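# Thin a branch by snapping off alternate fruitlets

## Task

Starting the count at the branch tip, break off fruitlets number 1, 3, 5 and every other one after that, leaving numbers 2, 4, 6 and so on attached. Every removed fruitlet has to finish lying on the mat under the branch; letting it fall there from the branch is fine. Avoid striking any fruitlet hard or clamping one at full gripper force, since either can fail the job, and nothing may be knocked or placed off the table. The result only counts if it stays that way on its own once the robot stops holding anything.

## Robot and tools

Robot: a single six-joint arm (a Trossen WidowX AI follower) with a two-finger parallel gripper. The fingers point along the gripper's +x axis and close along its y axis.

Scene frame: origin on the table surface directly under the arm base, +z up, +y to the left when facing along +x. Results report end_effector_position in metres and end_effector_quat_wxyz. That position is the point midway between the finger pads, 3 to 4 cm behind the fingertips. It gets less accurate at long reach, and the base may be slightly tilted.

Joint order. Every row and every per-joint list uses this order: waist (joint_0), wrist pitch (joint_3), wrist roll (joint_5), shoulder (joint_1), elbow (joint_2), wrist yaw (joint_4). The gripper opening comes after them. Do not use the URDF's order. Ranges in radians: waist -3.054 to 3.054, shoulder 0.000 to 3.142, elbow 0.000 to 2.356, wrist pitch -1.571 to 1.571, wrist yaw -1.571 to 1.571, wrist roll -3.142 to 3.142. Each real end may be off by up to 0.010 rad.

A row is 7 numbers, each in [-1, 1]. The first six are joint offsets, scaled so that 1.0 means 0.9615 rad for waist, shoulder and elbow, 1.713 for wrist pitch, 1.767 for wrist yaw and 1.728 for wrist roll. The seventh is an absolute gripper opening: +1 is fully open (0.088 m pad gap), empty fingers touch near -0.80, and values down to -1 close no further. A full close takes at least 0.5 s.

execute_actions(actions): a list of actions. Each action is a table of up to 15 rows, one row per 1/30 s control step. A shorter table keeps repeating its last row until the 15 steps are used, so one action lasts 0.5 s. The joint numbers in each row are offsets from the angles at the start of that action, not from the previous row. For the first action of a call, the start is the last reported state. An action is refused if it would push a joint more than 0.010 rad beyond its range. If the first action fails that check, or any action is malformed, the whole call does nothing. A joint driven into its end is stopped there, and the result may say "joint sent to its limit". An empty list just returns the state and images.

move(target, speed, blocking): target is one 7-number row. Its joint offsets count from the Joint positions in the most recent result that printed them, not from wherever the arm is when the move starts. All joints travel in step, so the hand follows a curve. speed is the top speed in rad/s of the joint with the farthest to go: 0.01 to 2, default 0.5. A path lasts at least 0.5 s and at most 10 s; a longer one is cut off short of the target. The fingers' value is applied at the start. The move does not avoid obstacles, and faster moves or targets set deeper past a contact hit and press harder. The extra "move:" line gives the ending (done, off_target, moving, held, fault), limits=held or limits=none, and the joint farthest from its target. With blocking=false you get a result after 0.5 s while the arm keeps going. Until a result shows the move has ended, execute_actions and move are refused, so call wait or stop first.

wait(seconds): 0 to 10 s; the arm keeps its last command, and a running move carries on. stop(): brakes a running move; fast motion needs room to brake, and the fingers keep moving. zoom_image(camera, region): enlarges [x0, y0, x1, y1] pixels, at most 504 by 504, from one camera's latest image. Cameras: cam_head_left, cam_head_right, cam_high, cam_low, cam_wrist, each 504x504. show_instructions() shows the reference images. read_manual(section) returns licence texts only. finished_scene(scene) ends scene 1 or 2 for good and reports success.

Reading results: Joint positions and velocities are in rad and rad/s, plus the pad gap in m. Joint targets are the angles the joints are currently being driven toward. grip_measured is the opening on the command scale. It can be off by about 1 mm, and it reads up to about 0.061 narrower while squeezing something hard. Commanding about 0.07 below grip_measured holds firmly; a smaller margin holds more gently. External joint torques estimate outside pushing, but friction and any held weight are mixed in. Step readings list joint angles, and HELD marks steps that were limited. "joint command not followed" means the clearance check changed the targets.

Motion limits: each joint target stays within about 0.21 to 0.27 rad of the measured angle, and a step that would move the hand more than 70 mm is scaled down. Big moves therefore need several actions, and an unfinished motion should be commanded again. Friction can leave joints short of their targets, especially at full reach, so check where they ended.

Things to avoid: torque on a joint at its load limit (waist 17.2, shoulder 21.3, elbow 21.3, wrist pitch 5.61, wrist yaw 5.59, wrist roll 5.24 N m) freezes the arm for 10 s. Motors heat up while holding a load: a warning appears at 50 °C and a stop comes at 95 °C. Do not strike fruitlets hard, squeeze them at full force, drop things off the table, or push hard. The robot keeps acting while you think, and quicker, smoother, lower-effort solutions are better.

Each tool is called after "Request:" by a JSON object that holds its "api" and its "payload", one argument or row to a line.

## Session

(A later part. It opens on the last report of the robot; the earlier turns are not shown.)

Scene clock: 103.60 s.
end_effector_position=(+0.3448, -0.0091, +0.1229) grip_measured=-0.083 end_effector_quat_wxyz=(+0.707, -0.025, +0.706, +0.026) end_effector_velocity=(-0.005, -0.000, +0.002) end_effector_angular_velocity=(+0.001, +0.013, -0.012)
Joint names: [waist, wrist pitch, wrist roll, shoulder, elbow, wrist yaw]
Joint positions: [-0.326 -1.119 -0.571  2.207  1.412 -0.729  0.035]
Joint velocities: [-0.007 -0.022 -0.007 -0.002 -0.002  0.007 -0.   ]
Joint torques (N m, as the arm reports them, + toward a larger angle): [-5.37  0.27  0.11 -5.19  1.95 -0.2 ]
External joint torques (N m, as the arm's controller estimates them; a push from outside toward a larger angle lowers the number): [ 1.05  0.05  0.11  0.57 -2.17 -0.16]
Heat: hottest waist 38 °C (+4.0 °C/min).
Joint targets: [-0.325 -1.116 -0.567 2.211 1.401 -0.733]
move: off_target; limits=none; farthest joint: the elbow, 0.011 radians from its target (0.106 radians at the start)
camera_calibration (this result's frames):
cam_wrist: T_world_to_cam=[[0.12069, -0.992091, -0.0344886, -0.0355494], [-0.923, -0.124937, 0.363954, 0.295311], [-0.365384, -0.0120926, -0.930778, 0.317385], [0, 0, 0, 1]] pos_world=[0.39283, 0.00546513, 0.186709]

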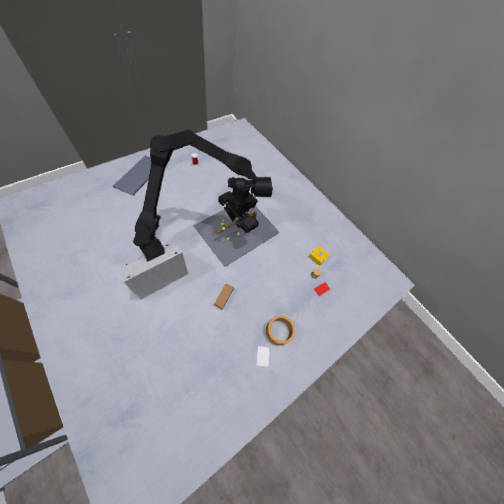

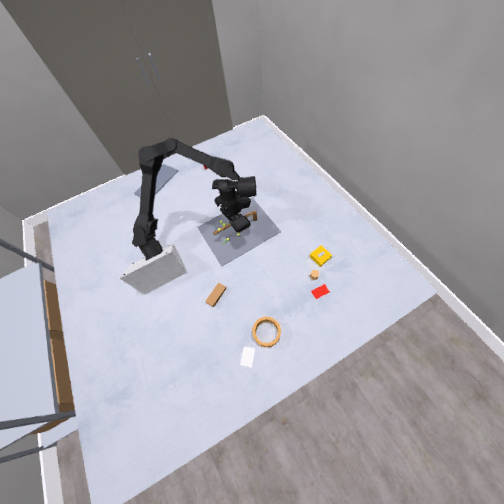

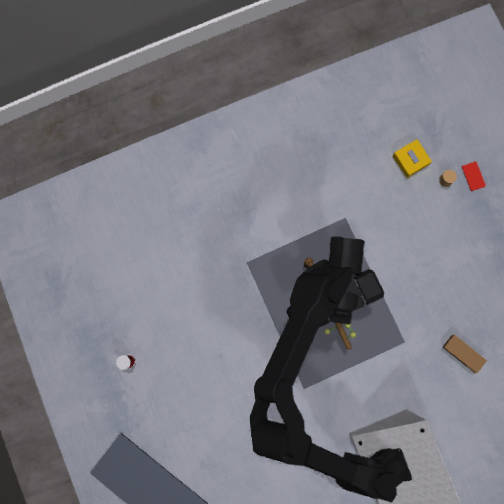

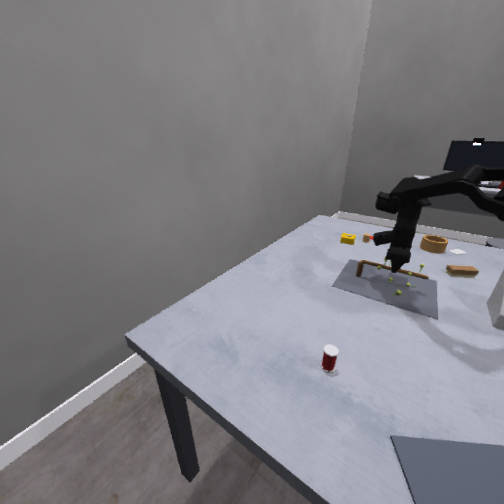

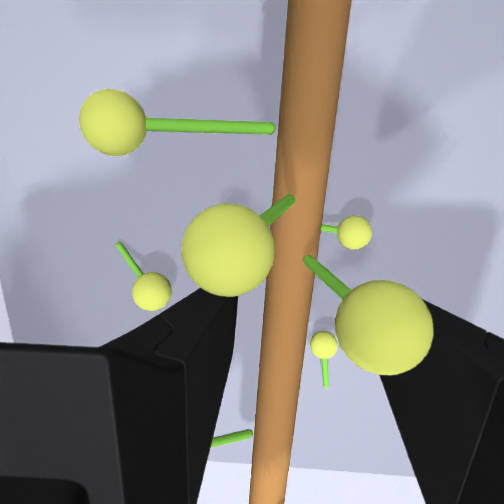

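Request:
{"api": "move", "payload": {
  "target": [-0.038,0,-0.015,0,0,0,-0.08],
  "speed": 0.07
}}

Request:
{"api": "move", "payload": {
  "target": [0.032,-0.083,0.012,0.146,0.293,0,-0.08],
  "speed": 0.11
}}

Scene clock: 111.73 s.
end_effector_position=(+0.3438, -0.0170, +0.1307) grip_measured=-0.082 end_effector_quat_wxyz=(+0.715, -0.025, +0.698, +0.025) end_effector_velocity=(-0.004, +0.002, -0.001) end_effector_angular_velocity=(+0.017, +0.012, -0.012)
Joint names: [waist, wrist pitch, wrist roll, shoulder, elbow, wrist yaw]
Joint positions: [-0.358 -1.118 -0.593  2.207  1.412 -0.729  0.035]
Joint velocities: [-0.002 -0.022 -0.007  0.002 -0.002 -0.007 -0.   ]
Joint torques (N m, as the arm reports them, + toward a larger angle): [-5.78  0.14 -0.12 -5.54  2.95 -0.04]
External joint torques (N m, as the arm's controller estimates them; a push from outside toward a larger angle lowers the number): [ 0.57 -0.13 -0.12  0.15 -1.27  0.  ]
Heat: hottest waist 39 °C (+5.0 °C/min).
Joint targets: [-0.362 -1.119 -0.597 2.207 1.412 -0.729]
move: done; limits=none; farthest joint: the waist, 0.004 radians from its target (0.037 radians at the start)
camera_calibration (this result's frames):
cam_wrist: T_world_to_cam=[[0.120748, -0.99219, -0.0312854, -0.0434321], [-0.931238, -0.124134, 0.342617, 0.296138], [-0.343825, -0.0122363, -0.938954, 0.317879], [0, 0, 0, 1]] pos_world=[0.390314, -0.00244256, 0.195653]

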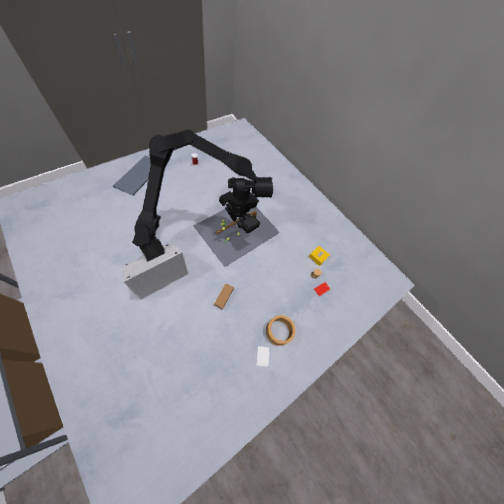

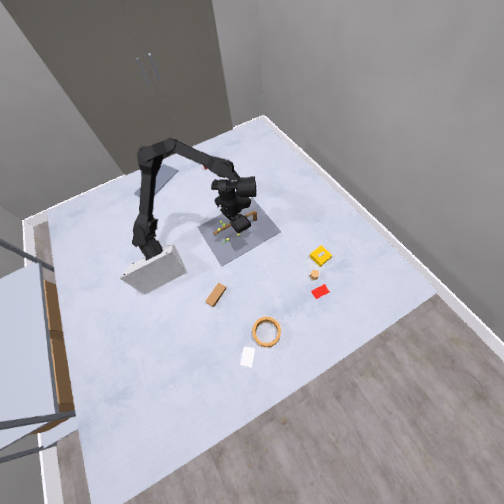

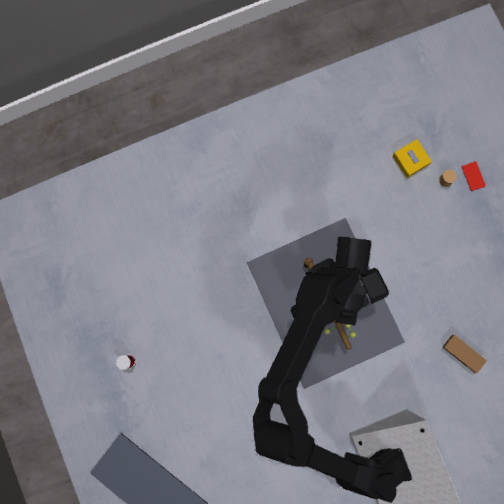

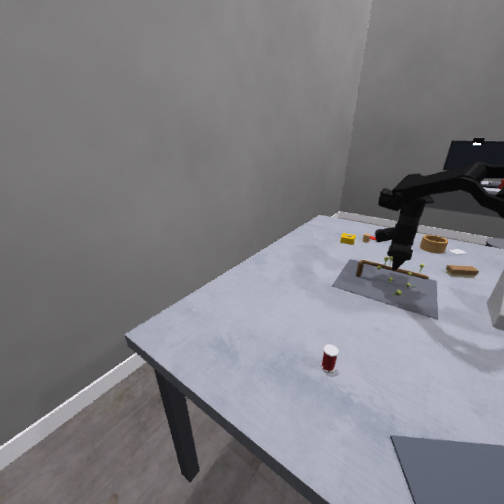

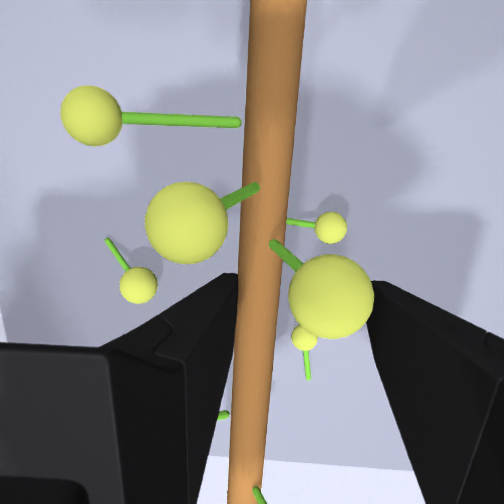

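Scene clock: 114.70 s.
end_effector_position=(+0.3842, -0.0146, +0.1404) grip_measured=-0.082 end_effector_quat_wxyz=(+0.708, -0.025, +0.706, +0.027) end_effector_velocity=(-0.003, +0.003, +0.001) end_effector_angular_velocity=(+0.014, +0.009, -0.024)
Joint names: [waist, wrist pitch, wrist roll, shoulder, elbow, wrist yaw]
Joint positions: [-0.329 -1.258 -0.576  2.338  1.681 -0.729  0.035]
Joint velocities: [-0.002 -0.022  0.007 -0.002 -0.002 -0.007 -0.   ]
Joint torques (N m, as the arm reports them, + toward a larger angle): [-5.99 -0.01  0.11 -5.33  4.02 -0.04]
External joint torques (N m, as the arm's controller estimates them; a push from outside toward a larger angle lowers the number): [ 1.14 -0.24  0.1   1.16 -0.18  0.  ]
Heat: hottest waist 39 °C (+4.1 °C/min).
Joint targets: [-0.328 -1.260 -0.573 2.348 1.694 -0.729]
move: off_target; limits=none; farthest joint: the elbow, 0.012 radians from its target (0.282 radians at the start)
camera_calibration (this result's frames):
cam_wrist: T_world_to_cam=[[0.122514, -0.991854, -0.0348664, -0.0458364], [-0.923202, -0.126788, 0.3628, 0.324852], [-0.364265, -0.0122595, -0.931215, 0.347689], [0, 0, 0, 1]] pos_world=[0.43217, -0.0000133224, 0.204319]

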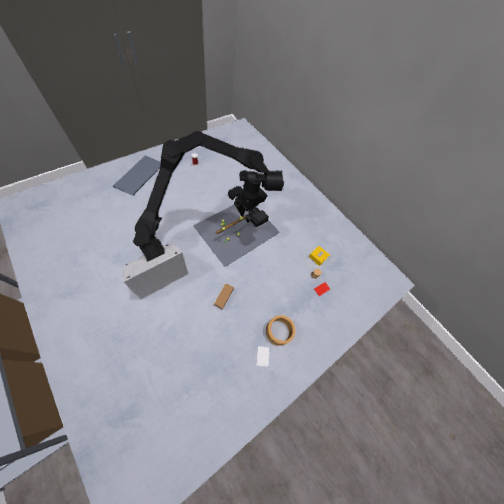

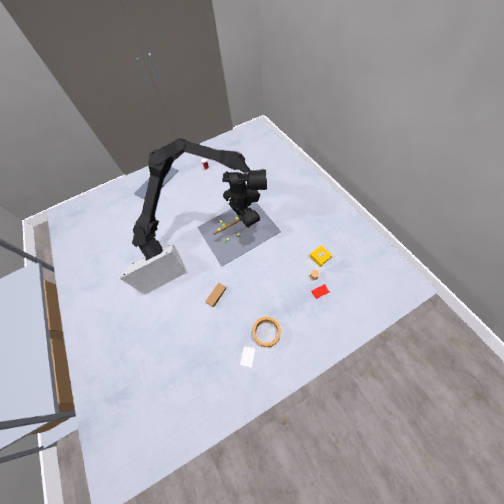

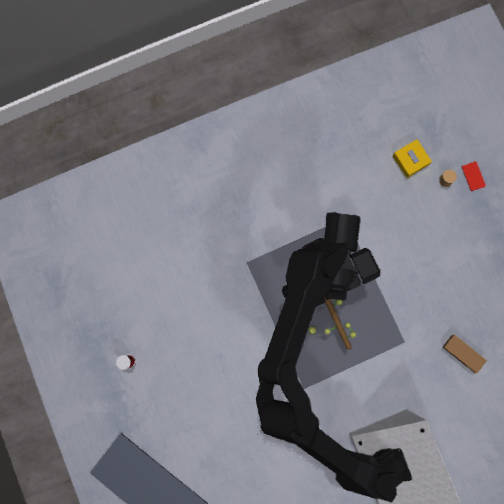

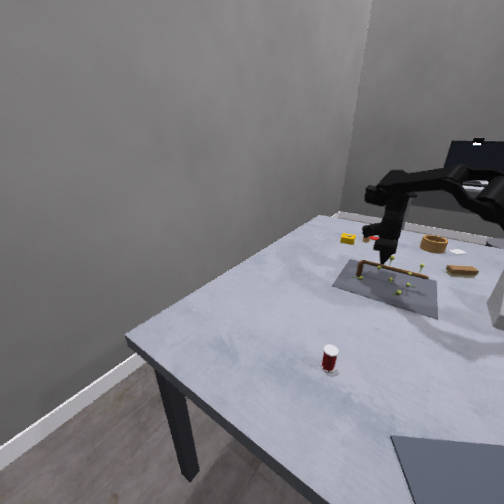

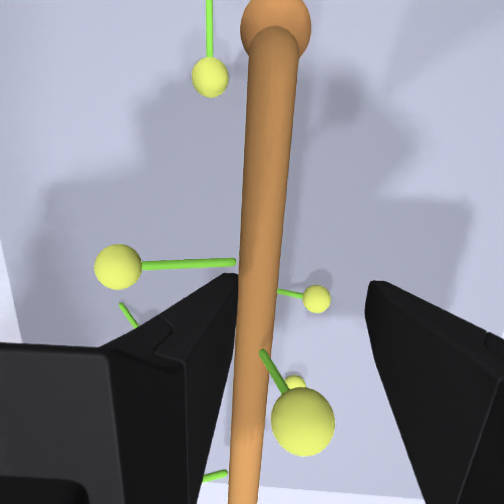

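Request:
{"api": "finished_scene", "payload": {
  "scene": 2
}}

The scene is finished: the task was done.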